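# Clear scrap and straighten jammed billets on feed ramp

## Task

Clear the jam on the feed ramp: move both scrap pieces, the square block and the hexagonal slice, into the scrap tray (each may be released as soon as some part of it is over or inside the tray), and leave every billet (short steel bar) lying square across the ramp, side by side in a single tight row up against the stop. The arrangement must hold without the robot supporting it, and nothing the robot touches at the end may settle by more than about a fingernail's width once released.

## Robot and tools

Robot: a single six-joint xArm6 with a parallel two-finger gripper, one arm only. The only camera is cam_wrist (896x504), mounted on the gripper; in its optical frame +z looks forward, +x is image right, +y is image down.

Scene frame: origin on the table surface straight under the arm base, +z up, +y to the left when facing along +x. The base may be slightly tilted. Results report end_effector_position (metres) and end_effector_quat_wxyz, plus linear (m/s) and angular (rad/s) velocities, all in this frame. This position is the pinch point between the pads with fingers closed, roughly 2 cm short of the fingertips; it can be somewhat off from the truth, worse when reaching far. The fingers extend along the gripper's +z and close along its y; closing pushes the tips about 10 mm further along +z.

execute_actions takes "actions", a list holding at most one item, and optional "pictures" (boolean; images come by default).
- Empty list: no command, just the current state.
- Move: {"rows": [...], "steps": n}. Each row is exactly 7 numbers for this one arm: six absolute joint target angles in radians, in order waist, shoulder, elbow, forearm roll, wrist pitch, wrist roll, followed by the gripper opening. These are places to go to, not offsets, in the same form as the Joint positions line. Up to 15 rows, steps 1 to 15 (default 15); each row covers one control step of 1/30 s, and the final row is reused for any remaining steps.
- Wait: {"steps": n} with no rows, n up to 300, counted from the previous result; time spent writing counts toward it.
Joint ranges (rad): waist -6.283..6.283, shoulder -2.059..2.094, elbow -3.927..0.192, forearm roll -6.283..6.283, wrist pitch -1.693..3.142, wrist roll -6.283..6.283. A target more than 0.010 past a range end and also beyond the joint's last reported angle gets the call rejected, and nothing is sent. True ends may differ by up to 0.010; a target beyond the real end is clipped and a "joint sent to its limit" line may appear (possibly about an earlier move). Its absence does not prove there is more room.
Opening: a scalar from -1 (closed) to +1 (fully open, pad gap 0.084 m). It is a commanded setting, not a width in metres.

Motion behaviour: joint targets change at most 3.14 rad/s, ramp up over 0.16 s, and all joints finish together. Each step the sent target stays within 0.623 rad of the measured angle, and if it would shift the hand more than 70 mm from where it is, all targets are pulled back proportionally. So large moves need several calls. The arm keeps heading to the last row sent while you think or wait, until it essentially stops or a step is HELD; fingers still closing or opening carry on.

Result lines: Joint positions and Joint velocities list the six joints then the pad gap (m, m/s). grip_measured is the measured opening on the command scale. "joint command not followed" means the clearance check altered or blocked targets (mounting blocks and posts count as the arm). HELD marks steps where your row was partly or wholly not sent. MOTOR HOT appears from 65 °C; at 80 °C an OVER-TEMPERATURE FAULT brakes the arm until it cools. A TORQUE FAULT occurs when contact torque reaches a joint's load limit (waist 45, shoulder 45, elbow 27, forearm roll 27, wrist pitch 18, wrist roll 18 N m, held weight included): the joint backs off, the arm holds 10 s, and the rest of the call is dropped.

Gripping: to keep hold, command an opening well under grip_measured; a bigger gap squeezes harder, up to about 24 N per pad for parts up to ~6 cm wide. Echoing grip_measured still presses lightly, less on wider parts, which may slip. Closing fast can hit harder and even bounce the fingers open. Occasionally a held part gets tugged or a loose one nudged, so grip firmly enough.

zoom_image: {"camera": "cam_wrist", "region": [x0, y0, x1, y1]} in pixels of the last full image, origin top-left, region at most 504x504. Gives a closer look, no motion.

read_manual: optional "section" (only "licences"); returns URDF licence notices, no motion.

finished_scene: {"scene": n}, the integer number of the scene being closed. It is final and reports whether the goal was met; replying without any tool call also ends things.

Cautions: never drop, knock or push anything off the table; avoid slams, hard hits and forceful pushing; don't leave billets or scrap relying on the gripper; release gently so nothing settles afterwards; keep loads short to limit heating; move smoothly and efficiently, since the simulation runs on while you reason.

Each tool is called as a command line: name --argument value for each argument, lists and objects as JSON in quotes; but a table of rows of numbers goes row by row, as --pt "numbers of a row", without its own name.

## Session

execute_actions --actions '[]'

Scene clock: 0.00 s of 6000.00 s.
end_effector_position=(+0.2743, +0.0904, +0.1944) grip_measured=+1.00 end_effector_quat_wxyz=(+0.561, +0.325, +0.744, -0.164) end_effector_velocity=(-0.000, +0.000, +0.000) end_effector_angular_velocity=(+0.001, +0.000, +0.000)
Joint positions: [ 1.49   0.912 -0.837 -0.976  2.027  0.039  0.084]
Joint velocities: [ 0.001 -0.    -0.001  0.001 -0.    -0.001 -0.   ]

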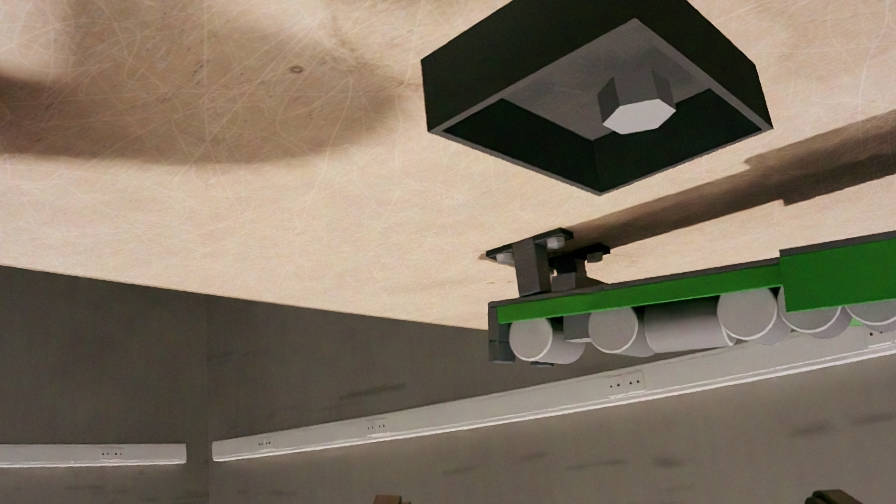

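execute_actions --actions '[{"rows": [[0.879,-0.228,-1.065,-0.825,1.497,0.995,1]], "steps": 15}]' --pictures false

execute_actions --actions '[{"steps": 45}]'

Scene clock: 64.07 s of 6000.00 s.
end_effector_position=(+0.3621, +0.1065, +0.1883) grip_measured=+1.00 end_effector_quat_wxyz=(+0.260, +0.798, +0.532, -0.112) end_effector_velocity=(+0.251, -0.034, +0.122) end_effector_angular_velocity=(+1.040, -0.328, -1.837)
Joint positions: [ 1.121  0.423 -0.975 -0.885  1.708  0.522  0.084]
Joint velocities: [-0.439 -0.987 -0.162  0.11  -0.383  0.86  -0.   ]
Steps of this call (steps 1 to 90: nothing new was sent; then 60.57 s passed at rest; steps 91 to 105: all 15 steps of this action). Readings (joint positions):
91: [1.490 0.912 -0.837 -0.976 2.026 0.040]
92: [1.486 0.908 -0.837 -0.975 2.021 0.045]
94: [1.442 0.866 -0.850 -0.963 1.980 0.093]
98: [1.274 0.679 -0.921 -0.923 1.840 0.272]
105: the state above

Scene clock: 65.57 s of 6000.00 s.
end_effector_position=(+0.5299, -0.0057, +0.3004) grip_measured=+1.00 end_effector_quat_wxyz=(+0.001, +1.000, -0.001, +0.000) end_effector_velocity=(+0.001, -0.001, +0.001) end_effector_angular_velocity=(+0.001, -0.001, -0.003)
Joint positions: [ 0.879 -0.228 -1.065 -0.825  1.497  0.995  0.084]
Joint velocities: [-0.001 -0.002 -0.001  0.    -0.     0.     0.   ]
Steps of this call (steps 1 to 45: the robot went on to your last target). Readings (joint positions):
1: [1.107 0.390 -0.981 -0.882 1.696 0.550]
2: [1.094 0.358 -0.985 -0.879 1.684 0.575]
4: [1.070 0.296 -0.994 -0.873 1.664 0.621]
8: [1.027 0.175 -1.010 -0.862 1.625 0.707]
45: the state above
The arm was judged still, so your last target was given up. Only a new action makes it travel on or press farther. Fingers that are still opening or closing keep moving.

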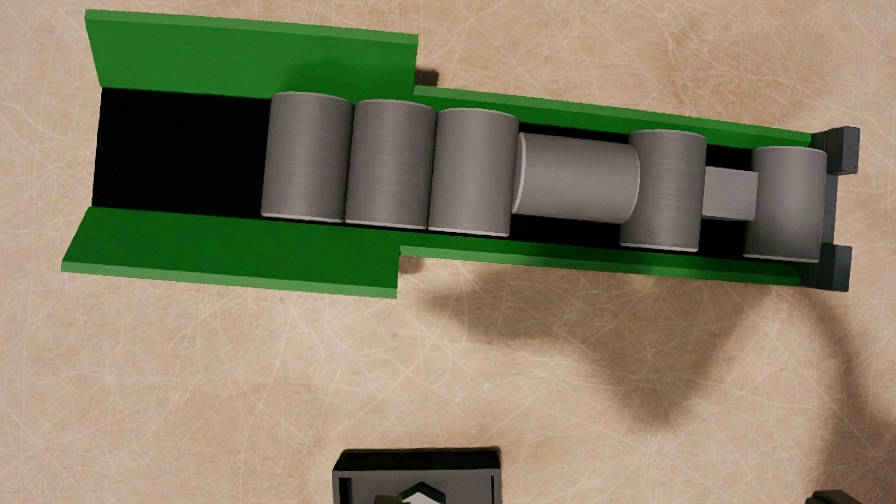

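zoom_image --camera "cam_wrist" --region '[500, 90, 896, 320]'

zoom_image --camera "cam_wrist" --region '[300, 420, 540, 504]'

Region (500, 90, 896, 320) of cam_wrist's 896x504 image, scaled by 1.273, with more detail than that image has; it fills the top 293 rows of this view, and the rest is white.

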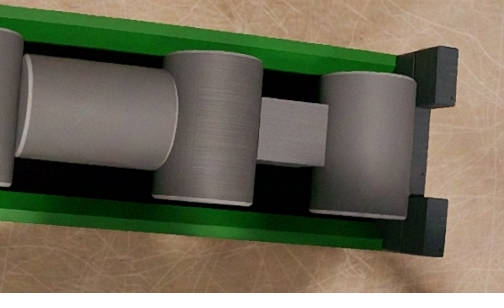

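Region (300, 420, 540, 504) of cam_wrist's 896x504 image, scaled by 2.100, with more detail than that image has; it fills the top 176 rows of this view, and the rest is white.

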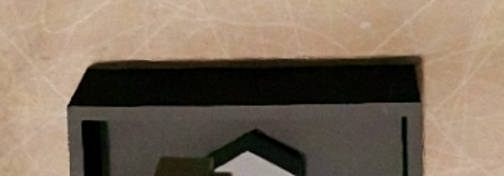

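execute_actions --actions '[{"rows": [[0.4375,-0.4553,-0.9347,-0.8517,1.2383,0.629,1]], "steps": 15}]' --pictures false

execute_actions --actions '[{"steps": 15}]'

Scene clock: 96.47 s of 6000.00 s.
end_effector_position=(+0.5597, -0.1257, +0.2315) grip_measured=+1.00 end_effector_quat_wxyz=(-0.003, +1.000, -0.002, -0.003) end_effector_velocity=(+0.016, -0.248, -0.103) end_effector_angular_velocity=(-0.062, -0.043, -0.020)
Joint positions: [ 0.511 -0.418 -0.957 -0.847  1.283  0.691  0.084]
Joint velocities: [-0.69  -0.364  0.195 -0.042 -0.389 -0.557 -0.   ]
Steps of this call (steps 1 to 90: nothing new was sent; then 27.40 s passed at rest; steps 91 to 105: all 15 steps of this action). Readings (joint positions):
91: [0.879 -0.228 -1.065 -0.825 1.497 0.995]
92: [0.874 -0.230 -1.063 -0.825 1.493 0.990]
94: [0.834 -0.250 -1.050 -0.828 1.467 0.955]
98: [0.711 -0.315 -1.016 -0.835 1.399 0.856]
105: the state above

Scene clock: 96.97 s of 6000.00 s.
end_effector_position=(+0.5605, -0.1508, +0.2207) grip_measured=+1.00 end_effector_quat_wxyz=(+0.001, +1.000, +0.000, +0.000) end_effector_velocity=(+0.000, -0.003, -0.001) end_effector_angular_velocity=(-0.002, -0.000, -0.002)
Joint positions: [ 0.438 -0.455 -0.935 -0.852  1.238  0.629  0.084]
Joint velocities: [-0.007 -0.003 -0.    -0.001 -0.002 -0.005  0.   ]
Steps of this call (steps 1 to 15: the robot went on to your last target). Readings (joint positions):
1: [0.491 -0.428 -0.951 -0.849 1.271 0.674]
2: [0.475 -0.437 -0.947 -0.849 1.262 0.662]
4: [0.457 -0.446 -0.941 -0.851 1.250 0.646]
8: [0.443 -0.452 -0.936 -0.851 1.241 0.633]
15: the state above

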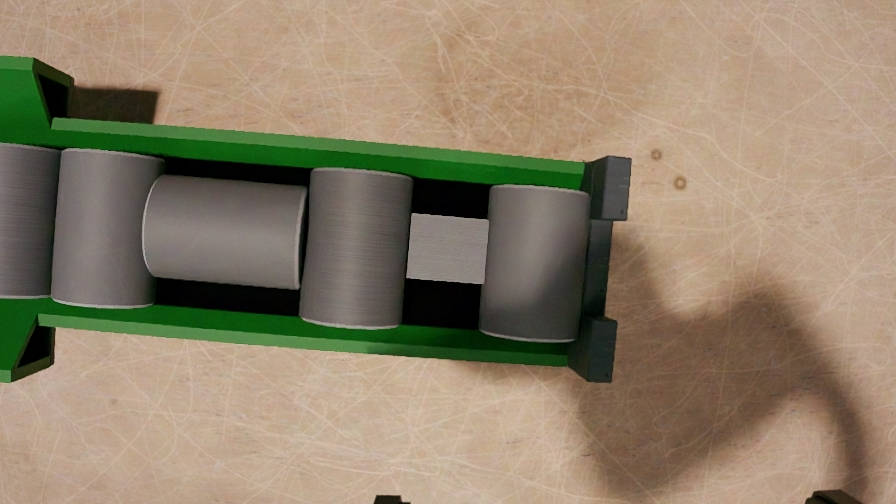

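execute_actions --actions '[{"rows": [[0.4848,0.0163,-1.24,-0.9002,1.1666,-0.703,0.2]], "steps": 15}]' --pictures false

execute_actions --actions '[{"steps": 20}]'

Scene clock: 160.10 s of 6000.00 s.
end_effector_position=(+0.6257, -0.0621, +0.1823) grip_measured=+0.19 end_effector_quat_wxyz=(+0.001, +0.907, +0.421, -0.001) end_effector_velocity=(+0.083, +0.180, -0.088) end_effector_angular_velocity=(+0.001, +0.018, +2.701)
Joint positions: [ 0.476 -0.075 -1.18  -0.891  1.181 -0.104  0.052]
Joint velocities: [ 0.066  0.66  -0.412 -0.066 -0.098 -2.453 -0.001]
Steps of this call (steps 1 to 15: the robot went on to your last target; steps 16 to 90: nothing new was sent; then 59.63 s passed at rest; steps 91 to 105: all 15 steps of this action). Readings (joint positions):
91: [0.438 -0.455 -0.935 -0.852 1.238 0.629]
92: [0.438 -0.452 -0.937 -0.852 1.238 0.623]
94: [0.441 -0.419 -0.962 -0.856 1.233 0.575]
98: [0.455 -0.276 -1.051 -0.870 1.211 0.377]
105: the state above

Scene clock: 160.77 s of 6000.00 s.
end_effector_position=(+0.6377, -0.0371, +0.1706) grip_measured=+0.19 end_effector_quat_wxyz=(+0.001, +0.732, +0.681, -0.000) end_effector_velocity=(-0.000, +0.001, -0.001) end_effector_angular_velocity=(-0.001, +0.001, +0.014)
Joint positions: [ 0.485  0.016 -1.24  -0.9    1.167 -0.702  0.052]
Joint velocities: [-0.     0.003 -0.    -0.    -0.    -0.012  0.   ]
Steps of this call (steps 1 to 20: the robot went on to your last target). Readings (joint positions):
1: [0.478 -0.055 -1.192 -0.893 1.178 -0.187]
2: [0.479 -0.038 -1.203 -0.894 1.175 -0.270]
4: [0.482 -0.013 -1.219 -0.897 1.171 -0.426]
8: [0.484 0.008 -1.235 -0.899 1.168 -0.627]
20: the state above

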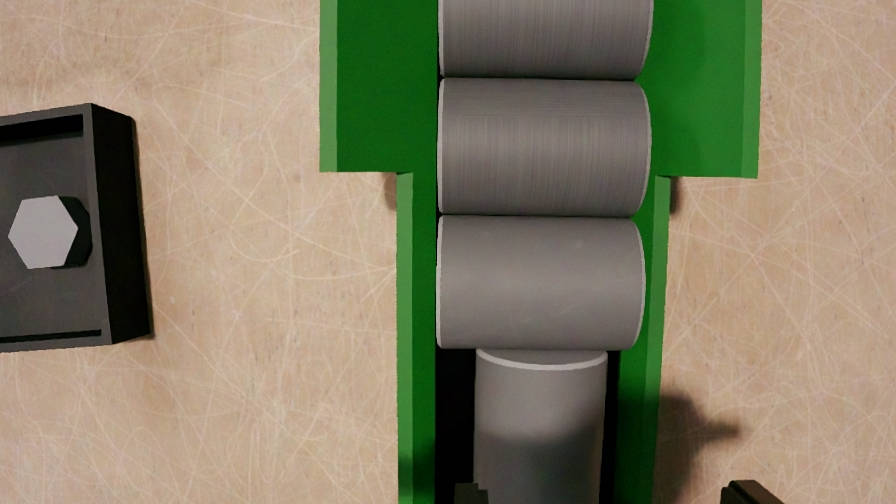

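execute_actions --actions '[{"rows": [[0.4705,0.0256,-1.2354,-0.9079,1.1479,-0.699,0.2],[0.4562,0.0348,-1.2308,-0.9155,1.1291,-0.695,0.2],[0.4419,0.044,-1.2262,-0.9232,1.1104,-0.691,0.2],[0.4276,0.0533,-1.2216,-0.9308,1.0917,-0.687,0.2],[0.4134,0.0626,-1.217,-0.9385,1.073,-0.683,0.2],[0.3991,0.0718,-1.2125,-0.9461,1.0542,-0.68,0.2]], "steps": 15}]'

Scene clock: 186.03 s of 6000.00 s.
end_effector_position=(+0.6379, -0.0369, +0.1232) grip_measured=+0.19 end_effector_quat_wxyz=(+0.003, +0.732, +0.681, -0.001) end_effector_velocity=(+0.009, -0.003, -0.011) end_effector_angular_velocity=(+0.011, -0.025, -0.014)
Joint positions: [ 0.403  0.07  -1.214 -0.944  1.059 -0.681  0.052]
Joint velocities: [-0.032  0.012 -0.001 -0.021 -0.056  0.011  0.   ]
Steps of this call (steps 1 to 15: the robot went on to your last target; steps 16 to 90: nothing new was sent; then 21.77 s passed at rest; steps 91 to 105: all 15 steps of this action). Readings (joint positions):
91: [0.485 0.016 -1.240 -0.900 1.166 -0.703]
92: [0.483 0.017 -1.240 -0.901 1.164 -0.702]
94: [0.474 0.022 -1.237 -0.906 1.151 -0.700]
98: [0.436 0.048 -1.224 -0.927 1.102 -0.690]
105: the state above

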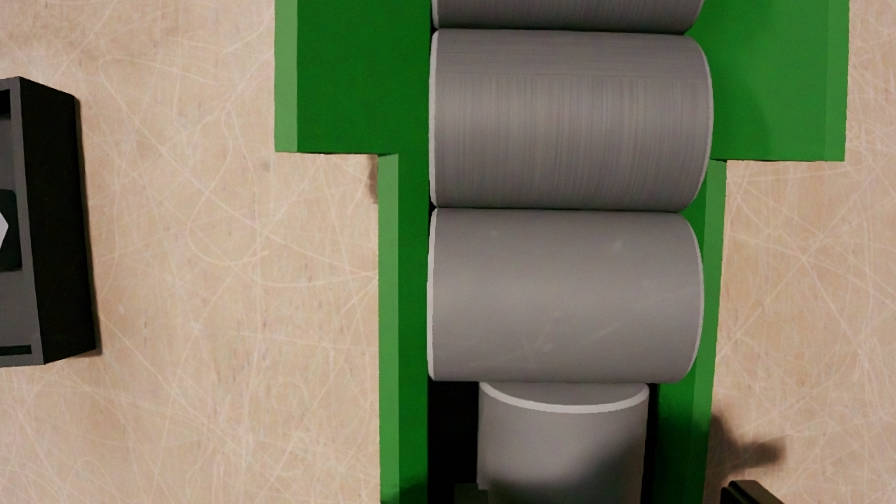

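execute_actions --actions '[{"rows": [[0.393,0.0756,-1.2106,-0.9493,1.0465,-0.678,0.2],[0.387,0.0794,-1.2087,-0.9524,1.0388,-0.677,0.2],[0.381,0.0832,-1.2068,-0.9556,1.031,-0.675,0.2],[0.3755,0.087,-1.2049,-0.9587,1.0233,-0.673,0.2],[0.3696,0.0909,-1.203,-0.9619,1.0156,-0.672,0.2],[0.3637,0.0947,-1.2011,-0.965,1.0079,-0.67,0.2],[0.3578,0.0985,-1.1992,-0.9682,1.0001,-0.669,0.2],[0.3519,0.1023,-1.1973,-0.9713,0.9924,-0.667,0.2]], "steps": 15}]' --pictures false

execute_actions --actions '[{"steps": 8}]'

Scene clock: 198.73 s of 6000.00 s.
end_effector_position=(+0.6359, -0.0371, +0.0965) grip_measured=+0.19 end_effector_quat_wxyz=(+0.002, +0.732, +0.681, +0.000) end_effector_velocity=(+0.018, -0.005, +0.002) end_effector_angular_velocity=(+0.020, -0.047, -0.025)
Joint positions: [ 0.356  0.1   -1.199 -0.97   0.996 -0.668  0.052]
Joint velocities: [-0.02  -0.001 -0.018 -0.018 -0.05   0.008 -0.   ]
Steps of this call (steps 1 to 15: the robot went on to your last target; steps 16 to 90: nothing new was sent; then 9.20 s passed at rest; steps 91 to 105: all 15 steps of this action). Readings (joint positions):
91: [0.399 0.072 -1.212 -0.946 1.054 -0.680]
92: [0.398 0.072 -1.212 -0.947 1.053 -0.680]
94: [0.394 0.075 -1.211 -0.949 1.047 -0.679]
98: [0.377 0.086 -1.205 -0.958 1.026 -0.674]
105: the state above

Scene clock: 199.00 s of 6000.00 s.
end_effector_position=(+0.6365, -0.0373, +0.0959) grip_measured=+0.19 end_effector_quat_wxyz=(+0.002, +0.732, +0.681, +0.001) end_effector_velocity=(+0.000, +0.000, -0.002) end_effector_angular_velocity=(+0.001, -0.001, +0.001)
Joint positions: [ 0.353  0.1   -1.199 -0.971  0.992 -0.667  0.052]
Joint velocities: [-0.003  0.003 -0.    -0.002 -0.004  0.     0.   ]
Steps of this call (steps 1 to 8: the robot went on to your last target). Readings (joint positions):
1: [0.355 0.100 -1.199 -0.970 0.995 -0.668]
2: [0.354 0.100 -1.199 -0.970 0.994 -0.667]
4: [0.354 0.100 -1.199 -0.971 0.993 -0.667]
8: the state above

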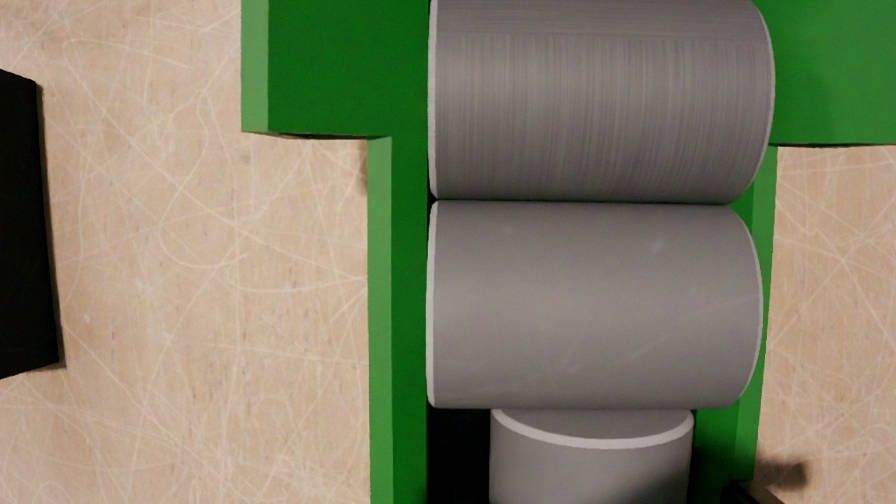

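execute_actions --actions '[{"rows": [[0.353,0.1,-1.199,-0.971,0.9924,-0.667,0.1],[0.353,0.1,-1.199,-0.971,0.9924,-0.667,0.05],[0.353,0.1,-1.199,-0.971,0.9924,-0.667,0.0],[0.353,0.1,-1.199,-0.971,0.9924,-0.667,-0.05],[0.353,0.1,-1.199,-0.971,0.9924,-0.667,-0.1],[0.353,0.1,-1.199,-0.971,0.9924,-0.667,-0.2],[0.353,0.1,-1.199,-0.971,0.9924,-0.667,-0.3],[0.353,0.1,-1.199,-0.971,0.9924,-0.667,-0.4],[0.353,0.1,-1.199,-0.971,0.9924,-0.667,-0.5],[0.353,0.1,-1.199,-0.971,0.9924,-0.667,-0.6]], "steps": 15}]'

Scene clock: 206.07 s of 6000.00 s.
end_effector_position=(+0.6327, -0.0375, +0.0919) grip_measured=-0.10 end_effector_quat_wxyz=(-0.000, +0.731, +0.682, -0.004) end_effector_velocity=(+0.005, -0.001, +0.003) end_effector_angular_velocity=(+0.004, -0.011, -0.005)
Joint positions: [ 0.35   0.104 -1.194 -0.971  0.995 -0.667  0.04 ]
Joint velocities: [-0.001 -0.002 -0.006 -0.002 -0.007 -0.001 -0.   ]
Steps of this call (steps 1 to 15: the robot went on to your last target; steps 16 to 90: nothing new was sent; then 3.57 s passed at rest; steps 91 to 105: all 15 steps of this action). Readings (joint positions):
91: [0.352 0.102 -1.198 -0.971 0.992 -0.667]
92: [0.352 0.102 -1.198 -0.972 0.991 -0.667]
94: [0.352 0.101 -1.199 -0.971 0.991 -0.667]
98: [0.350 0.105 -1.193 -0.971 0.996 -0.667]
105: the state above

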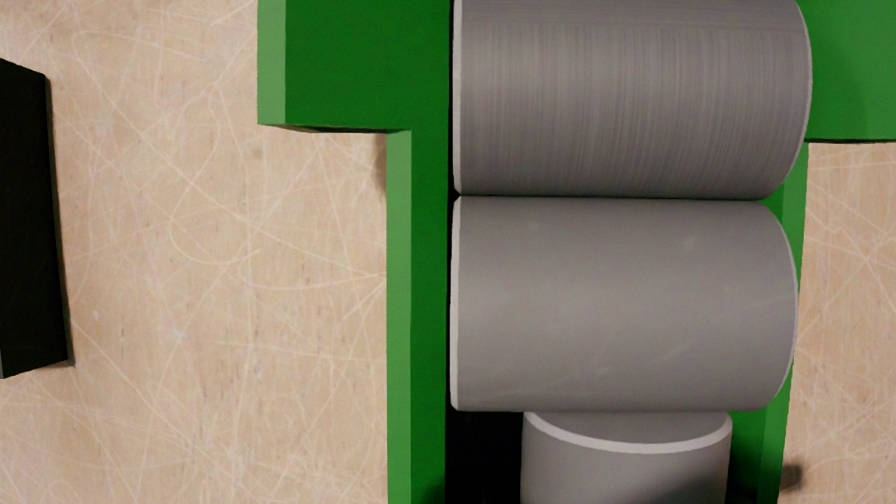

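execute_actions --actions '[{"rows": [[0.35,0.104,-1.194,-0.971,0.995,-0.667,-1],[0.353,0.102,-1.195,-0.9694,0.9989,-0.668,-1],[0.356,0.1,-1.196,-0.9678,1.0028,-0.669,-1],[0.359,0.098,-1.197,-0.9662,1.0067,-0.67,-1],[0.362,0.096,-1.198,-0.9646,1.0106,-0.67,-1],[0.365,0.0944,-1.1988,-0.963,1.0145,-0.671,-1],[0.368,0.0925,-1.1998,-0.9614,1.0184,-0.672,-1],[0.371,0.0905,-1.2007,-0.9598,1.0223,-0.673,-1],[0.374,0.0886,-1.2017,-0.9582,1.0262,-0.674,-1],[0.377,0.0867,-1.2027,-0.9566,1.0301,-0.674,-1],[0.38,0.0847,-1.2036,-0.955,1.034,-0.675,-1],[0.383,0.0828,-1.2046,-0.9535,1.0379,-0.676,-1],[0.3857,0.0809,-1.2055,-0.9519,1.0418,-0.677,-1],[0.3886,0.079,-1.2064,-0.9504,1.0455,-0.678,-1],[0.3914,0.0772,-1.2073,-0.9488,1.0493,-0.679,-1]], "steps": 15}]' --pictures false

execute_actions --actions '[{"rows": [[0.3939,0.0756,-1.2081,-0.9475,1.0525,-0.679,-1],[0.3964,0.074,-1.2089,-0.9462,1.0558,-0.68,-1],[0.3989,0.0724,-1.2097,-0.9448,1.059,-0.68,-1],[0.4013,0.0708,-1.2105,-0.9435,1.0623,-0.681,-1],[0.4038,0.0692,-1.2113,-0.9422,1.0655,-0.682,-1],[0.4063,0.0676,-1.2121,-0.9408,1.0688,-0.682,-1],[0.4088,0.0659,-1.2129,-0.9395,1.072,-0.683,-1],[0.4112,0.0643,-1.2137,-0.9382,1.0753,-0.684,-1],[0.4137,0.0627,-1.2145,-0.9369,1.0785,-0.684,-1],[0.4162,0.0611,-1.2153,-0.9355,1.0818,-0.685,-1],[0.4187,0.0595,-1.2161,-0.9342,1.085,-0.685,-1],[0.4212,0.0579,-1.2168,-0.9329,1.0883,-0.686,-1],[0.4236,0.0563,-1.2176,-0.9316,1.0915,-0.687,-1],[0.4261,0.0547,-1.2184,-0.9302,1.0948,-0.687,-1],[0.4286,0.0531,-1.2192,-0.9289,1.098,-0.688,-1]], "steps": 15}]'

Scene clock: 222.87 s of 6000.00 s.
end_effector_position=(+0.6347, -0.0372, +0.1080) grip_measured=-0.10 end_effector_quat_wxyz=(+0.001, +0.731, +0.682, -0.004) end_effector_velocity=(+0.005, +0.000, +0.049) end_effector_angular_velocity=(-0.005, -0.002, +0.001)
Joint positions: [ 0.378  0.086 -1.203 -0.956  1.032 -0.675  0.04 ]
Joint velocities: [ 0.085 -0.055 -0.028  0.046  0.113 -0.026 -0.   ]
Steps of this call (steps 1 to 15: the robot went on to your last target; steps 16 to 90: nothing new was sent; then 13.30 s passed at rest; steps 91 to 105: all 15 steps of this action). Readings (joint positions):
91: [0.353 0.100 -1.199 -0.971 0.992 -0.667]
92: [0.353 0.100 -1.199 -0.971 0.993 -0.667]
94: [0.353 0.101 -1.198 -0.970 0.995 -0.667]
98: [0.359 0.098 -1.197 -0.966 1.006 -0.669]
105: the state above

Scene clock: 223.37 s of 6000.00 s.
end_effector_position=(+0.6361, -0.0369, +0.1304) grip_measured=-0.10 end_effector_quat_wxyz=(+0.002, +0.731, +0.682, -0.004) end_effector_velocity=(+0.001, +0.000, +0.042) end_effector_angular_velocity=(+0.000, +0.002, -0.001)
Joint positions: [ 0.417  0.061 -1.216 -0.935  1.083 -0.685  0.04 ]
Joint velocities: [ 0.073 -0.047 -0.023  0.04   0.097 -0.019 -0.   ]
Steps of this call (steps 1 to 15: all 15 steps of this action). Readings (joint positions):
1: [0.381 0.084 -1.204 -0.955 1.035 -0.676]
2: [0.384 0.082 -1.205 -0.953 1.039 -0.676]
4: [0.389 0.079 -1.207 -0.950 1.046 -0.678]
8: [0.400 0.072 -1.210 -0.944 1.059 -0.681]
15: the state above

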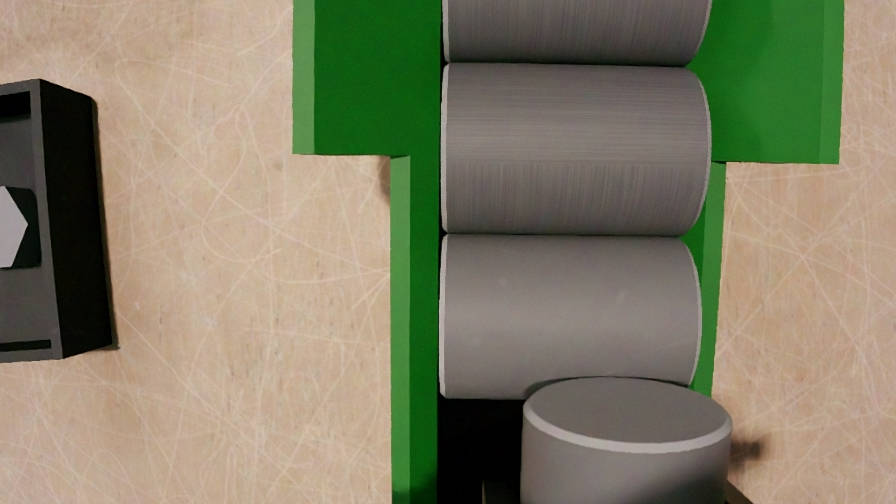

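execute_actions --actions '[{"rows": [[0.44,0.045,-1.223,-0.923,1.113,-0.7,-1],[0.455,0.036,-1.228,-0.915,1.133,-0.8,-1],[0.47,0.026,-1.233,-0.907,1.152,-0.95,-1],[0.485,0.016,-1.238,-0.9,1.168,-1.1,-1],[0.485,0.016,-1.238,-0.9,1.168,-1.3,-1],[0.485,0.016,-1.238,-0.9,1.168,-1.5,-1]], "steps": 15}]'

Scene clock: 245.20 s of 6000.00 s.
end_effector_position=(+0.6368, -0.0369, +0.1683) grip_measured=-0.10 end_effector_quat_wxyz=(+0.000, +0.451, +0.892, -0.001) end_effector_velocity=(-0.004, +0.000, +0.016) end_effector_angular_velocity=(+0.001, +0.012, +1.004)
Joint positions: [ 0.482  0.018 -1.237 -0.902  1.164 -1.407  0.04 ]
Joint velocities: [ 0.031 -0.018 -0.007  0.018  0.045 -1.009  0.   ]
Steps of this call (steps 1 to 30: the robot went on to your last target; steps 31 to 90: nothing new was sent; then 18.33 s passed at rest; steps 91 to 105: all 15 steps of this action). Readings (joint positions):
91: [0.429 0.053 -1.219 -0.929 1.098 -0.688]
92: [0.430 0.052 -1.219 -0.928 1.100 -0.690]
94: [0.436 0.049 -1.221 -0.925 1.109 -0.717]
98: [0.459 0.033 -1.230 -0.913 1.136 -0.939]
105: the state above

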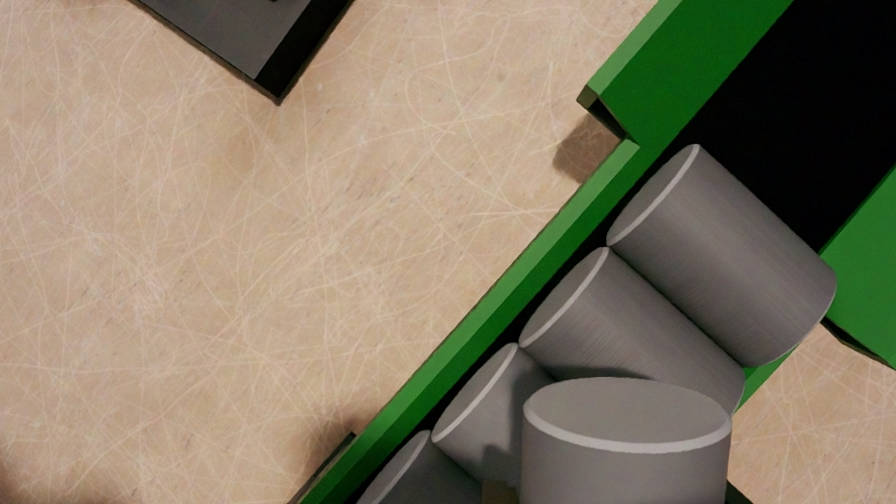

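execute_actions --actions '[{"rows": [[0.5,0.045,-1.251,-0.916,1.163,-1.55,-1],[0.515,0.074,-1.264,-0.931,1.158,-1.6,-1],[0.53,0.103,-1.277,-0.947,1.153,-1.65,-1],[0.545,0.132,-1.29,-0.963,1.149,-1.7,-1],[0.56,0.161,-1.303,-0.978,1.144,-1.75,-1],[0.575,0.19,-1.315,-0.994,1.139,-1.8,-1],[0.59,0.219,-1.328,-1.009,1.134,-1.85,-1],[0.605,0.248,-1.341,-1.025,1.129,-1.9,-1],[0.62,0.277,-1.354,-1.041,1.124,-1.95,-1],[0.635,0.3059,-1.3671,-1.0563,1.1194,-1.9907,-1]], "steps": 15}]' --pictures false

execute_actions --actions '[{"steps": 15}]'

Scene clock: 273.13 s of 6000.00 s.
end_effector_position=(+0.6487, +0.0761, +0.1604) grip_measured=-0.10 end_effector_quat_wxyz=(+0.053, +0.098, +0.994, -0.001) end_effector_velocity=(-0.010, +0.241, -0.016) end_effector_angular_velocity=(-0.113, -0.200, +1.247)
Joint positions: [ 0.611  0.26  -1.344 -1.03   1.127 -1.91   0.04 ]
Joint velocities: [ 0.253  0.484 -0.196 -0.249 -0.083 -0.765  0.   ]
Steps of this call (steps 1 to 30: the robot went on to your last target; steps 31 to 90: nothing new was sent; then 24.43 s passed at rest; steps 91 to 105: all 15 steps of this action). Readings (joint positions):
91: [0.485 0.016 -1.238 -0.900 1.168 -1.500]
92: [0.486 0.018 -1.239 -0.902 1.168 -1.505]
94: [0.494 0.033 -1.248 -0.911 1.165 -1.534]
98: [0.531 0.105 -1.279 -0.949 1.153 -1.655]
105: the state above

Scene clock: 273.63 s of 6000.00 s.
end_effector_position=(+0.6497, +0.0979, +0.1602) grip_measured=-0.10 end_effector_quat_wxyz=(+0.065, +0.036, +0.997, -0.003) end_effector_velocity=(-0.001, +0.003, -0.001) end_effector_angular_velocity=(-0.001, -0.001, +0.011)
Joint positions: [ 0.635  0.305 -1.367 -1.056  1.12  -1.99   0.04 ]
Joint velocities: [ 0.002  0.005 -0.001 -0.002 -0.001 -0.006 -0.   ]
Steps of this call (steps 1 to 15: the robot went on to your last target). Readings (joint positions):
1: [0.618 0.274 -1.350 -1.037 1.125 -1.932]
2: [0.623 0.284 -1.354 -1.042 1.123 -1.949]
4: [0.629 0.295 -1.360 -1.049 1.121 -1.969]
8: [0.633 0.302 -1.367 -1.055 1.120 -1.985]
15: the state above

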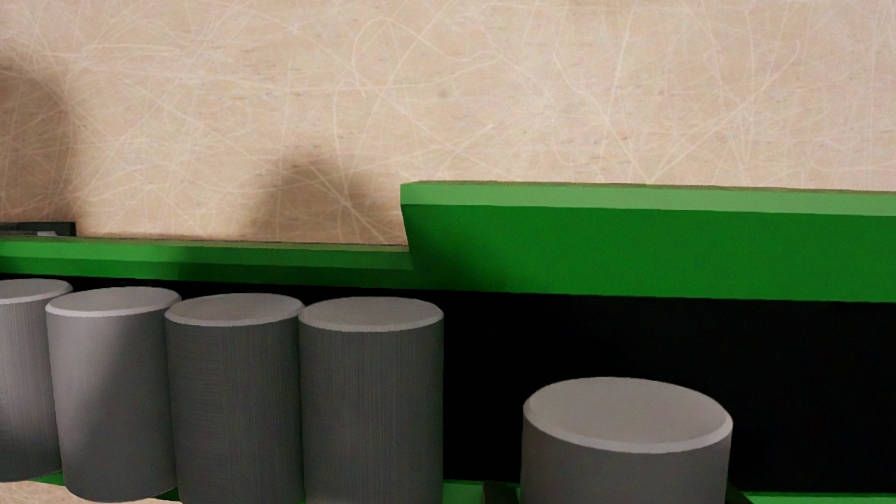

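execute_actions --actions '[{"rows": [[0.6305,0.3114,-1.3665,-1.0606,1.1131,-1.986,-1],[0.626,0.317,-1.3659,-1.065,1.1067,-1.982,-1],[0.6213,0.3226,-1.3653,-1.0693,1.1004,-1.978,-1],[0.6167,0.3281,-1.3647,-1.0736,1.0941,-1.974,-1],[0.6122,0.3337,-1.3641,-1.0779,1.0878,-1.97,-1],[0.6076,0.3393,-1.3635,-1.0822,1.0814,-1.966,-1],[0.603,0.3448,-1.3629,-1.0865,1.0751,-1.962,-1],[0.5985,0.3504,-1.3623,-1.0909,1.0688,-1.958,-1],[0.5939,0.3559,-1.3617,-1.0952,1.0624,-1.954,-1],[0.5905,0.3601,-1.3613,-1.0984,1.0577,-1.951,-1],[0.587,0.3643,-1.3608,-1.1017,1.053,-1.948,-1],[0.5848,0.3671,-1.3605,-1.1038,1.0498,-1.946,-1],[0.5825,0.3698,-1.3602,-1.106,1.0466,-1.944,-1]], "steps": 15}]' --pictures false

execute_actions --actions '[{"steps": 12}]'

Scene clock: 295.23 s of 6000.00 s.
end_effector_position=(+0.6465, +0.1070, +0.1250) grip_measured=-0.10 end_effector_quat_wxyz=(+0.065, +0.035, +0.997, -0.004) end_effector_velocity=(-0.009, +0.015, -0.065) end_effector_angular_velocity=(-0.000, +0.007, +0.006)
Joint positions: [ 0.591  0.36  -1.361 -1.097  1.059 -1.952  0.04 ]
Joint velocities: [-0.081  0.099  0.012 -0.074 -0.108  0.068 -0.   ]
Steps of this call (steps 1 to 15: the robot went on to your last target; steps 16 to 90: nothing new was sent; then 18.10 s passed at rest; steps 91 to 105: all 15 steps of this action). Readings (joint positions):
91: [0.635 0.306 -1.367 -1.056 1.119 -1.991]
92: [0.634 0.306 -1.367 -1.057 1.118 -1.990]
94: [0.631 0.310 -1.367 -1.060 1.114 -1.987]
98: [0.618 0.326 -1.365 -1.072 1.096 -1.975]
105: the state above

Scene clock: 295.63 s of 6000.00 s.
end_effector_position=(+0.6463, +0.1086, +0.1189) grip_measured=-0.10 end_effector_quat_wxyz=(+0.066, +0.035, +0.997, -0.003) end_effector_velocity=(-0.002, +0.001, -0.003) end_effector_angular_velocity=(-0.001, +0.002, +0.002)
Joint positions: [ 0.583  0.369 -1.36  -1.106  1.047 -1.944  0.04 ]
Joint velocities: [-0.002  0.004  0.001 -0.001 -0.002  0.002 -0.   ]
Steps of this call (steps 1 to 12: the robot went on to your last target). Readings (joint positions):
1: [0.589 0.363 -1.360 -1.100 1.056 -1.950]
2: [0.587 0.365 -1.360 -1.101 1.054 -1.948]
4: [0.585 0.367 -1.360 -1.104 1.050 -1.946]
8: [0.583 0.369 -1.361 -1.105 1.047 -1.945]
12: the state above

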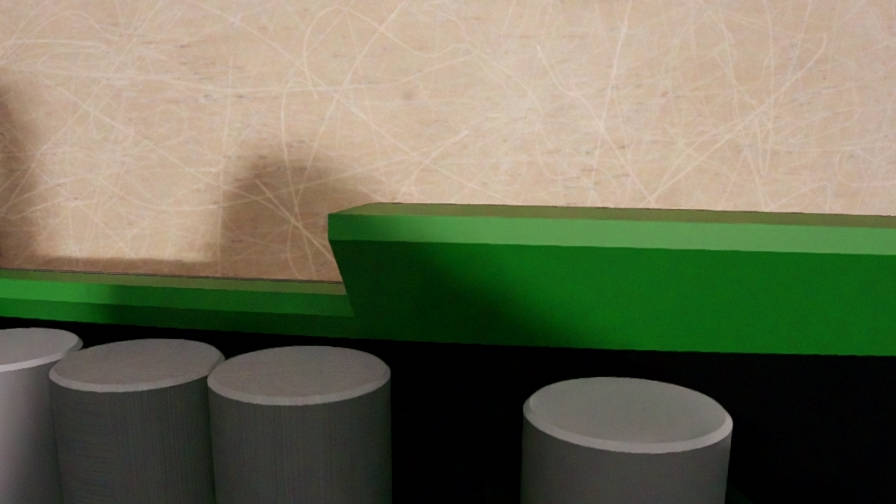

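execute_actions --actions '[{"rows": [[0.5815,0.371,-1.3601,-1.1069,1.0453,-1.943,-1],[0.5806,0.3721,-1.36,-1.1078,1.044,-1.942,-1],[0.5796,0.3733,-1.3598,-1.1087,1.0427,-1.9415,-1],[0.5787,0.3745,-1.3597,-1.1096,1.0414,-1.941,-1],[0.5777,0.3756,-1.3596,-1.1105,1.04,-1.94,-1],[0.5767,0.3768,-1.3595,-1.1114,1.0387,-1.939,-1],[0.5758,0.378,-1.3593,-1.1123,1.0374,-1.938,-1],[0.5748,0.3791,-1.3592,-1.1132,1.0361,-1.937,-1],[0.5739,0.3803,-1.3591,-1.1141,1.0348,-1.9365,-1],[0.5729,0.3815,-1.359,-1.115,1.0335,-1.936,-1],[0.572,0.3826,-1.3588,-1.1159,1.0322,-1.935,-1],[0.571,0.3838,-1.3587,-1.1168,1.0309,-1.934,-1]], "steps": 15}]' --pictures false

execute_actions --actions '[{"steps": 10}]'

Scene clock: 305.20 s of 6000.00 s.
end_effector_position=(+0.6448, +0.1104, +0.1107) grip_measured=-0.10 end_effector_quat_wxyz=(+0.065, +0.035, +0.997, -0.003) end_effector_velocity=(-0.003, +0.003, -0.015) end_effector_angular_velocity=(-0.001, +0.004, +0.003)
Joint positions: [ 0.573  0.382 -1.359 -1.115  1.034 -1.936  0.04 ]
Joint velocities: [-0.018  0.022  0.004 -0.017 -0.023  0.015  0.   ]
Steps of this call (steps 1 to 30: the robot went on to your last target; steps 31 to 90: nothing new was sent; then 6.07 s passed at rest; steps 91 to 105: all 15 steps of this action). Readings (joint positions):
91: [0.582 0.370 -1.360 -1.106 1.047 -1.944]
92: [0.582 0.370 -1.360 -1.106 1.046 -1.944]
94: [0.582 0.371 -1.360 -1.107 1.045 -1.943]
98: [0.579 0.374 -1.360 -1.109 1.042 -1.941]
105: the state above

Scene clock: 305.53 s of 6000.00 s.
end_effector_position=(+0.6447, +0.1107, +0.1094) grip_measured=-0.10 end_effector_quat_wxyz=(+0.065, +0.035, +0.997, -0.003) end_effector_velocity=(-0.000, +0.001, -0.000) end_effector_angular_velocity=(+0.000, -0.000, +0.001)
Joint positions: [ 0.571  0.384 -1.359 -1.117  1.031 -1.934  0.04 ]
Joint velocities: [ 0.     0.001  0.    -0.001 -0.001  0.    -0.   ]
Steps of this call (steps 1 to 10: the robot went on to your last target). Readings (joint positions):
1: [0.572 0.382 -1.359 -1.115 1.033 -1.935]
2: [0.572 0.383 -1.359 -1.116 1.032 -1.935]
4: [0.572 0.383 -1.359 -1.116 1.032 -1.934]
8: [0.571 0.384 -1.359 -1.117 1.031 -1.934]
10: the state above

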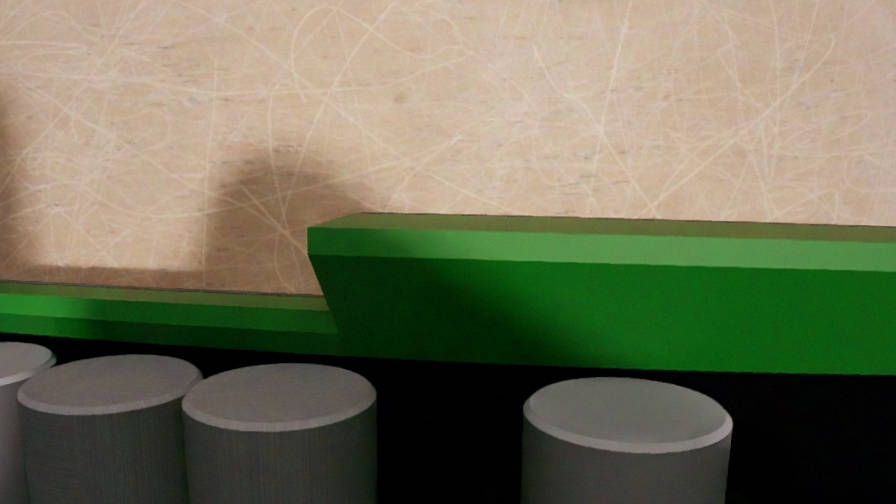

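execute_actions --actions '[{"rows": [[0.5702,0.3846,-1.3587,-1.1174,1.03,-1.9335,-1],[0.5694,0.3853,-1.3587,-1.118,1.029,-1.933,-1],[0.5686,0.3861,-1.3587,-1.1186,1.0281,-1.9325,-1],[0.5678,0.3868,-1.3587,-1.1192,1.0271,-1.932,-1],[0.567,0.3876,-1.3587,-1.1198,1.0262,-1.9315,-1],[0.5662,0.3883,-1.3587,-1.1204,1.0252,-1.931,-1],[0.5654,0.3891,-1.3587,-1.121,1.0243,-1.9305,-1],[0.5646,0.3898,-1.3587,-1.1216,1.0233,-1.93,-1]], "steps": 15}]'

Scene clock: 310.87 s of 6000.00 s.
end_effector_position=(+0.6459, +0.1112, +0.1073) grip_measured=-0.10 end_effector_quat_wxyz=(+0.067, +0.036, +0.997, -0.001) end_effector_velocity=(+0.001, +0.000, -0.002) end_effector_angular_velocity=(+0.002, -0.003, -0.001)
Joint positions: [ 0.567  0.387 -1.36  -1.121  1.023 -1.93   0.04 ]
Joint velocities: [-0.003  0.003 -0.001 -0.004 -0.006  0.003  0.   ]
Steps of this call (steps 1 to 15: the robot went on to your last target; steps 16 to 90: nothing new was sent; then 1.83 s passed at rest; steps 91 to 105: all 15 steps of this action). Readings (joint positions):
91: [0.571 0.384 -1.359 -1.117 1.031 -1.934]
92: [0.571 0.384 -1.359 -1.117 1.031 -1.934]
94: [0.570 0.384 -1.359 -1.117 1.030 -1.934]
98: [0.568 0.386 -1.359 -1.119 1.027 -1.932]
105: the state above

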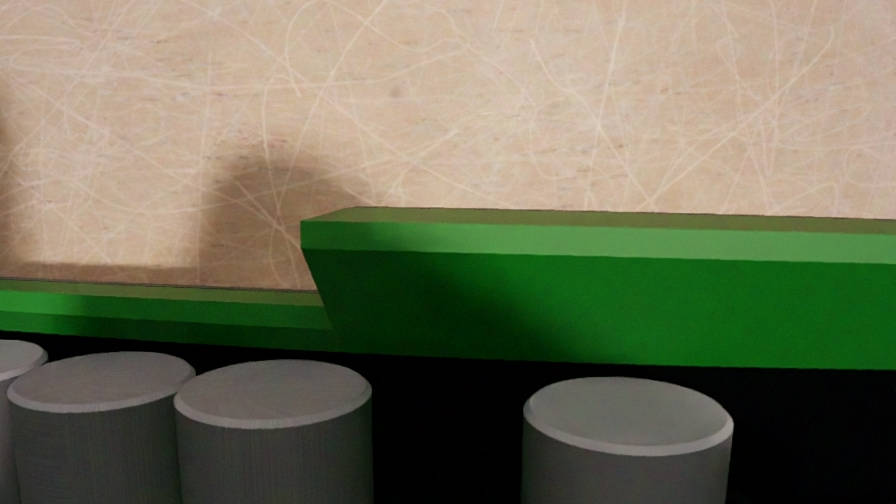

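execute_actions --actions '[{"rows": [[0.568,0.386,-1.359,-1.119,1.027,-1.932,-0.5],[0.568,0.386,-1.359,-1.119,1.027,-1.932,-0.2],[0.568,0.386,-1.359,-1.119,1.027,-1.932,-0.1],[0.568,0.386,-1.359,-1.119,1.027,-1.932,-0.05],[0.568,0.386,-1.359,-1.119,1.027,-1.932,0.0],[0.568,0.386,-1.359,-1.119,1.027,-1.932,0.05],[0.568,0.386,-1.359,-1.119,1.027,-1.932,0.1]], "steps": 15}]' --pictures false

execute_actions --actions '[{"rows": [[0.5703,0.3832,-1.3593,-1.1169,1.0302,-1.934,0.1],[0.5726,0.3804,-1.3596,-1.1147,1.0333,-1.936,0.1],[0.5749,0.3776,-1.3599,-1.1126,1.0365,-1.938,0.1],[0.5772,0.3748,-1.3602,-1.1104,1.0396,-1.94,0.1],[0.5795,0.372,-1.3605,-1.1083,1.0428,-1.942,0.1],[0.5818,0.3692,-1.3608,-1.1061,1.0459,-1.944,0.1],[0.5841,0.3664,-1.3611,-1.104,1.0491,-1.946,0.1],[0.5864,0.3636,-1.3614,-1.1018,1.0522,-1.948,0.1],[0.5887,0.3608,-1.3617,-1.0997,1.0554,-1.95,0.1],[0.591,0.358,-1.362,-1.0975,1.0585,-1.952,0.1],[0.5933,0.3552,-1.3623,-1.0954,1.0617,-1.954,0.1],[0.5956,0.3524,-1.3626,-1.0932,1.0648,-1.956,0.1],[0.5979,0.3496,-1.3629,-1.0911,1.068,-1.958,0.1],[0.6002,0.3468,-1.3632,-1.0889,1.0711,-1.96,0.1],[0.6025,0.344,-1.3635,-1.0868,1.0743,-1.962,0.1]], "steps": 15}]' --pictures false

execute_actions --actions '[{"rows": [[0.6048,0.3412,-1.3638,-1.0846,1.0774,-1.964,0.1],[0.6071,0.3384,-1.3641,-1.0825,1.0806,-1.966,0.1],[0.6094,0.3356,-1.3644,-1.0803,1.0837,-1.968,0.1],[0.6117,0.3328,-1.3647,-1.0782,1.0869,-1.97,0.1],[0.614,0.33,-1.365,-1.076,1.09,-1.972,0.1],[0.6163,0.3272,-1.3653,-1.0739,1.0932,-1.974,0.1],[0.6186,0.3244,-1.3656,-1.0717,1.0963,-1.976,0.1],[0.6209,0.3216,-1.3659,-1.0696,1.0995,-1.978,0.1],[0.6232,0.3188,-1.3662,-1.0674,1.1026,-1.98,0.1],[0.6255,0.316,-1.3665,-1.0653,1.1058,-1.982,0.1],[0.6278,0.3132,-1.3668,-1.0631,1.1089,-1.984,0.1],[0.63,0.311,-1.367,-1.061,1.112,-1.986,0.1],[0.6325,0.3085,-1.367,-1.0585,1.116,-1.988,0.1],[0.635,0.3059,-1.3671,-1.0563,1.1194,-1.99,0.1]], "steps": 15}]'

Scene clock: 326.90 s of 6000.00 s.
end_effector_position=(+0.6425, +0.1109, +0.1049) grip_measured=+0.09 end_effector_quat_wxyz=(+0.063, +0.034, +0.997, -0.004) end_effector_velocity=(+0.001, +0.001, +0.002) end_effector_angular_velocity=(+0.004, -0.004, +0.000)
Joint positions: [ 0.566  0.389 -1.356 -1.119  1.028 -1.932  0.048]
Joint velocities: [ 0.002  0.001 -0.003 -0.001 -0.003 -0.     0.002]
Steps of this call (steps 1 to 15: the robot went on to your last target; steps 16 to 90: nothing new was sent; then 12.53 s passed at rest; steps 91 to 105: all 15 steps of this action). Readings (joint positions):
91: [0.565 0.389 -1.359 -1.121 1.023 -1.930]
92: [0.565 0.389 -1.358 -1.121 1.024 -1.930]
94: [0.566 0.389 -1.358 -1.120 1.025 -1.931]
98: [0.566 0.389 -1.356 -1.119 1.027 -1.932]
105: the state above

Scene clock: 327.40 s of 6000.00 s.
end_effector_position=(+0.6474, +0.1064, +0.1262) grip_measured=+0.09 end_effector_quat_wxyz=(+0.066, +0.036, +0.997, -0.003) end_effector_velocity=(+0.009, -0.012, +0.058) end_effector_angular_velocity=(+0.004, -0.010, -0.004)
Joint positions: [ 0.591  0.358 -1.362 -1.097  1.06  -1.953  0.048]
Joint velocities: [ 0.072 -0.087 -0.01   0.063  0.091 -0.059  0.   ]
Steps of this call (steps 1 to 15: all 15 steps of this action). Readings (joint positions):
1: [0.566 0.389 -1.356 -1.119 1.028 -1.932]
2: [0.567 0.388 -1.356 -1.118 1.028 -1.932]
4: [0.568 0.387 -1.356 -1.117 1.031 -1.934]
8: [0.574 0.380 -1.356 -1.111 1.040 -1.940]
15: the state above

Scene clock: 327.90 s of 6000.00 s.
end_effector_position=(+0.6498, +0.0999, +0.1539) grip_measured=+0.09 end_effector_quat_wxyz=(+0.066, +0.036, +0.997, -0.003) end_effector_velocity=(-0.000, -0.011, +0.050) end_effector_angular_velocity=(+0.001, +0.006, +0.003)
Joint positions: [ 0.626  0.315 -1.366 -1.064  1.107 -1.983  0.048]
Joint velocities: [ 0.068 -0.076 -0.007  0.062  0.093 -0.055  0.   ]
Steps of this call (steps 1 to 15: all 15 steps of this action). Readings (joint positions):
1: [0.594 0.355 -1.362 -1.095 1.063 -1.955]
2: [0.596 0.352 -1.362 -1.092 1.066 -1.957]
4: [0.601 0.346 -1.363 -1.088 1.072 -1.961]
8: [0.610 0.335 -1.364 -1.080 1.085 -1.969]
15: the state above

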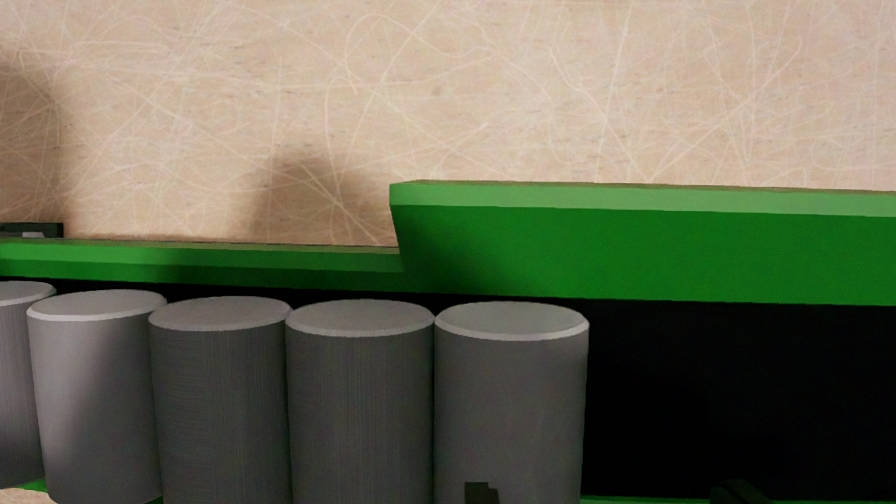

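execute_actions --actions '[{"rows": [[0.6,0.24,-1.34,-1.03,1.122,-1.84,0.05],[0.56,0.17,-1.305,-1.003,1.125,-1.67,0.0],[0.52,0.1,-1.273,-0.975,1.128,-1.5,0.0],[0.48,0.03,-1.24,-0.948,1.131,-1.33,0.0],[0.44,-0.04,-1.21,-0.92,1.134,-1.16,0.0],[0.4,-0.11,-1.177,-0.893,1.137,-0.99,0.0],[0.37,-0.1627,-1.1532,-0.8717,1.1398,-0.857,0.0]], "steps": 15}]' --pictures false

execute_actions --actions '[{"steps": 25}]'

Scene clock: 340.17 s of 6000.00 s.
end_effector_position=(+0.6492, -0.0306, +0.1666) grip_measured=-0.01 end_effector_quat_wxyz=(+0.024, +0.411, +0.911, +0.005) end_effector_velocity=(-0.039, -0.299, +0.022) end_effector_angular_velocity=(+0.123, +0.151, -2.163)
Joint positions: [ 0.485  0.04  -1.246 -0.952  1.131 -1.463  0.044]
Joint velocities: [-0.366 -0.644  0.295  0.254  0.028  1.564 -0.   ]
Steps of this call (steps 1 to 30: the robot went on to your last target; steps 31 to 90: nothing new was sent; then 8.77 s passed at rest; steps 91 to 105: all 15 steps of this action). Readings (joint positions):
91: [0.635 0.306 -1.367 -1.056 1.119 -1.990]
92: [0.634 0.304 -1.366 -1.055 1.119 -1.984]
94: [0.625 0.287 -1.355 -1.047 1.120 -1.937]
98: [0.573 0.196 -1.317 -1.013 1.124 -1.760]
105: the state above

Scene clock: 341.00 s of 6000.00 s.
end_effector_position=(+0.6288, -0.1193, +0.1754) grip_measured=-0.01 end_effector_quat_wxyz=(+0.001, +0.731, +0.682, -0.000) end_effector_velocity=(+0.000, -0.001, +0.001) end_effector_angular_velocity=(+0.000, -0.001, -0.006)
Joint positions: [ 0.37  -0.162 -1.153 -0.872  1.14  -0.857  0.044]
Joint velocities: [-0.    -0.003  0.     0.     0.     0.004 -0.   ]
Steps of this call (steps 1 to 25: the robot went on to your last target). Readings (joint positions):
1: [0.473 0.018 -1.237 -0.943 1.132 -1.409]
2: [0.461 -0.003 -1.227 -0.935 1.133 -1.351]
4: [0.437 -0.045 -1.207 -0.918 1.135 -1.224]
8: [0.394 -0.122 -1.173 -0.889 1.138 -0.991]
25: the state above

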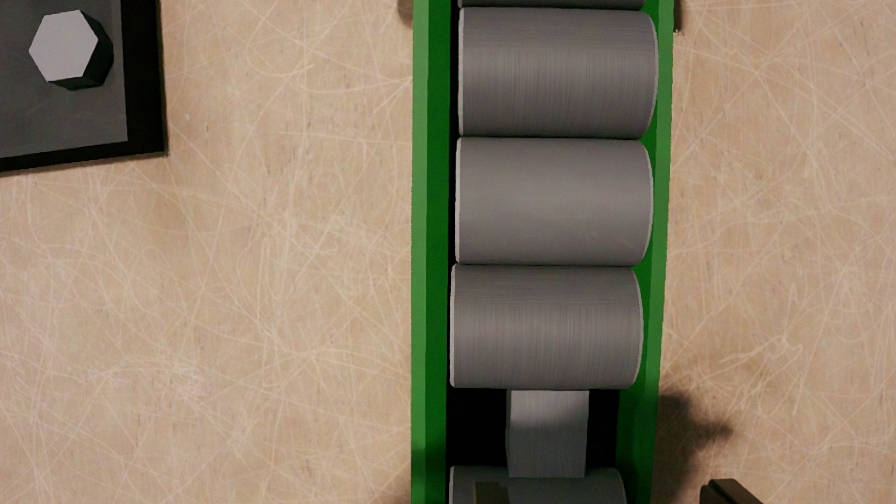

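execute_actions --actions '[{"rows": [[0.358,-0.152,-1.1508,-0.8776,1.1228,-0.853,0],[0.346,-0.1414,-1.1484,-0.8836,1.1059,-0.849,0],[0.334,-0.1308,-1.146,-0.8895,1.0889,-0.845,0],[0.322,-0.1202,-1.1436,-0.8954,1.072,-0.842,0],[0.31,-0.1095,-1.1412,-0.9014,1.055,-0.838,0],[0.298,-0.0989,-1.1388,-0.9073,1.038,-0.834,0],[0.286,-0.0883,-1.1364,-0.9133,1.0211,-0.83,0],[0.274,-0.0776,-1.134,-0.9192,1.0041,-0.826,0],[0.2678,-0.0723,-1.1328,-0.9222,0.9956,-0.824,0],[0.2618,-0.067,-1.1316,-0.9251,0.9872,-0.822,0],[0.2558,-0.0617,-1.1304,-0.9281,0.9787,-0.82,0],[0.2498,-0.0564,-1.1292,-0.9311,0.9702,-0.819,0]], "steps": 15}]' --pictures false

execute_actions --actions '[{"rows": [[0.2468,-0.0537,-1.1286,-0.9326,0.966,-0.818,0],[0.2438,-0.0511,-1.128,-0.9341,0.9617,-0.817,0],[0.2407,-0.0484,-1.1274,-0.9355,0.9575,-0.816,0],[0.2377,-0.0458,-1.1268,-0.937,0.9532,-0.815,0],[0.2347,-0.0431,-1.1262,-0.9385,0.949,-0.814,0],[0.2317,-0.0404,-1.1256,-0.94,0.9448,-0.813,0],[0.2287,-0.0378,-1.125,-0.9415,0.9405,-0.812,0],[0.2257,-0.0351,-1.1244,-0.9429,0.9363,-0.811,0],[0.2227,-0.0325,-1.1238,-0.9444,0.932,-0.81,0],[0.2197,-0.0298,-1.1232,-0.9459,0.9278,-0.809,0]], "steps": 15}]' --pictures false

execute_actions --actions '[{"steps": 8}]'

Scene clock: 366.97 s of 6000.00 s.
end_effector_position=(+0.6312, -0.1140, +0.1140) grip_measured=-0.01 end_effector_quat_wxyz=(+0.002, +0.732, +0.682, -0.002) end_effector_velocity=(-0.003, +0.007, -0.090) end_effector_angular_velocity=(+0.007, +0.003, +0.003)
Joint positions: [ 0.266 -0.07  -1.131 -0.923  0.994 -0.824  0.044]
Joint velocities: [-0.153  0.135  0.029 -0.075 -0.215  0.045  0.   ]
Steps of this call (steps 1 to 30: the robot went on to your last target; steps 31 to 90: nothing new was sent; then 22.47 s passed at rest; steps 91 to 105: all 15 steps of this action). Readings (joint positions):
91: [0.370 -0.163 -1.153 -0.872 1.139 -0.857]
92: [0.369 -0.162 -1.153 -0.873 1.137 -0.856]
94: [0.361 -0.155 -1.152 -0.877 1.126 -0.854]
98: [0.328 -0.125 -1.145 -0.893 1.080 -0.843]
105: the state above

Scene clock: 367.47 s of 6000.00 s.
end_effector_position=(+0.6299, -0.1124, +0.0892) grip_measured=-0.01 end_effector_quat_wxyz=(+0.001, +0.732, +0.681, -0.001) end_effector_velocity=(-0.002, +0.001, -0.019) end_effector_angular_velocity=(+0.003, +0.002, -0.002)
Joint positions: [ 0.223 -0.033 -1.123 -0.944  0.933 -0.81   0.044]
Joint velocities: [-0.033  0.028  0.006 -0.015 -0.045  0.01   0.   ]
Steps of this call (steps 1 to 15: all 15 steps of this action). Readings (joint positions):
1: [0.261 -0.066 -1.131 -0.925 0.987 -0.823]
2: [0.258 -0.063 -1.130 -0.927 0.982 -0.821]
4: [0.252 -0.058 -1.130 -0.930 0.973 -0.819]
8: [0.239 -0.049 -1.129 -0.937 0.957 -0.816]
15: the state above

Scene clock: 367.73 s of 6000.00 s.
end_effector_position=(+0.6300, -0.1124, +0.0878) grip_measured=-0.01 end_effector_quat_wxyz=(+0.001, +0.732, +0.681, -0.000) end_effector_velocity=(+0.000, -0.001, -0.001) end_effector_angular_velocity=(-0.000, -0.001, -0.001)
Joint positions: [ 0.22  -0.03  -1.123 -0.946  0.929 -0.809  0.044]
Joint velocities: [-0.003  0.001 -0.001 -0.001 -0.003  0.    -0.   ]
Steps of this call (steps 1 to 8: the robot went on to your last target). Readings (joint positions):
1: [0.222 -0.032 -1.123 -0.945 0.932 -0.810]
2: [0.221 -0.031 -1.123 -0.945 0.931 -0.810]
4: [0.220 -0.031 -1.123 -0.945 0.929 -0.809]
8: the state above

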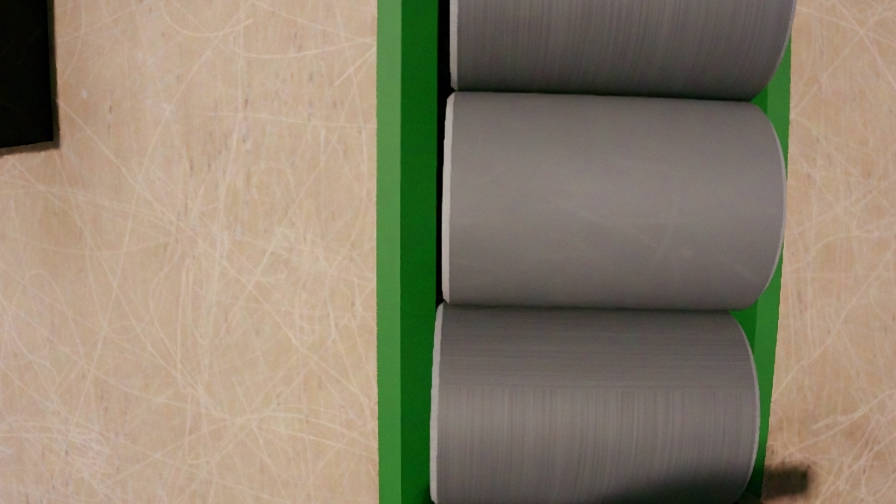

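Reached. Close.

execute_actions --actions '[{"rows": [[0.2197,-0.0298,-1.1232,-0.9459,0.9278,-0.809,-0.1],[0.2197,-0.0298,-1.1232,-0.9459,0.9278,-0.809,-0.2],[0.2197,-0.0298,-1.1232,-0.9459,0.9278,-0.809,-0.28],[0.2197,-0.0298,-1.1232,-0.9459,0.9278,-0.809,-0.35],[0.2197,-0.0298,-1.1232,-0.9459,0.9278,-0.809,-0.4],[0.2197,-0.0298,-1.1232,-0.9459,0.9278,-0.809,-0.45],[0.2197,-0.0298,-1.1232,-0.9459,0.9278,-0.809,-0.5],[0.2197,-0.0298,-1.1232,-0.9459,0.9278,-0.809,-0.6],[0.2197,-0.0298,-1.1232,-0.9459,0.9278,-0.809,-0.7],[0.2197,-0.0298,-1.1232,-0.9459,0.9278,-0.809,-0.8],[0.2197,-0.0298,-1.1232,-0.9459,0.9278,-0.809,-0.9]], "steps": 15}]' --pictures false

Scene clock: 373.67 s of 6000.00 s.
end_effector_position=(+0.6321, -0.1126, +0.0890) grip_measured=-0.44 end_effector_quat_wxyz=(+0.002, +0.733, +0.681, +0.002) end_effector_velocity=(-0.002, +0.000, -0.001) end_effector_angular_velocity=(-0.002, +0.006, +0.001)
Joint positions: [ 0.22  -0.031 -1.126 -0.946  0.925 -0.809  0.025]
Joint velocities: [-0.    -0.     0.004  0.001  0.004 -0.     0.   ]
Steps of this call (steps 1 to 15: the robot went on to your last target; steps 16 to 90: nothing new was sent; then 2.43 s passed at rest; steps 91 to 105: all 15 steps of this action). Readings (joint positions):
91: [0.220 -0.030 -1.123 -0.946 0.928 -0.809]
92: [0.220 -0.029 -1.123 -0.946 0.928 -0.809]
94: [0.219 -0.029 -1.123 -0.946 0.927 -0.809]
98: [0.220 -0.031 -1.127 -0.947 0.925 -0.809]
105: the state above


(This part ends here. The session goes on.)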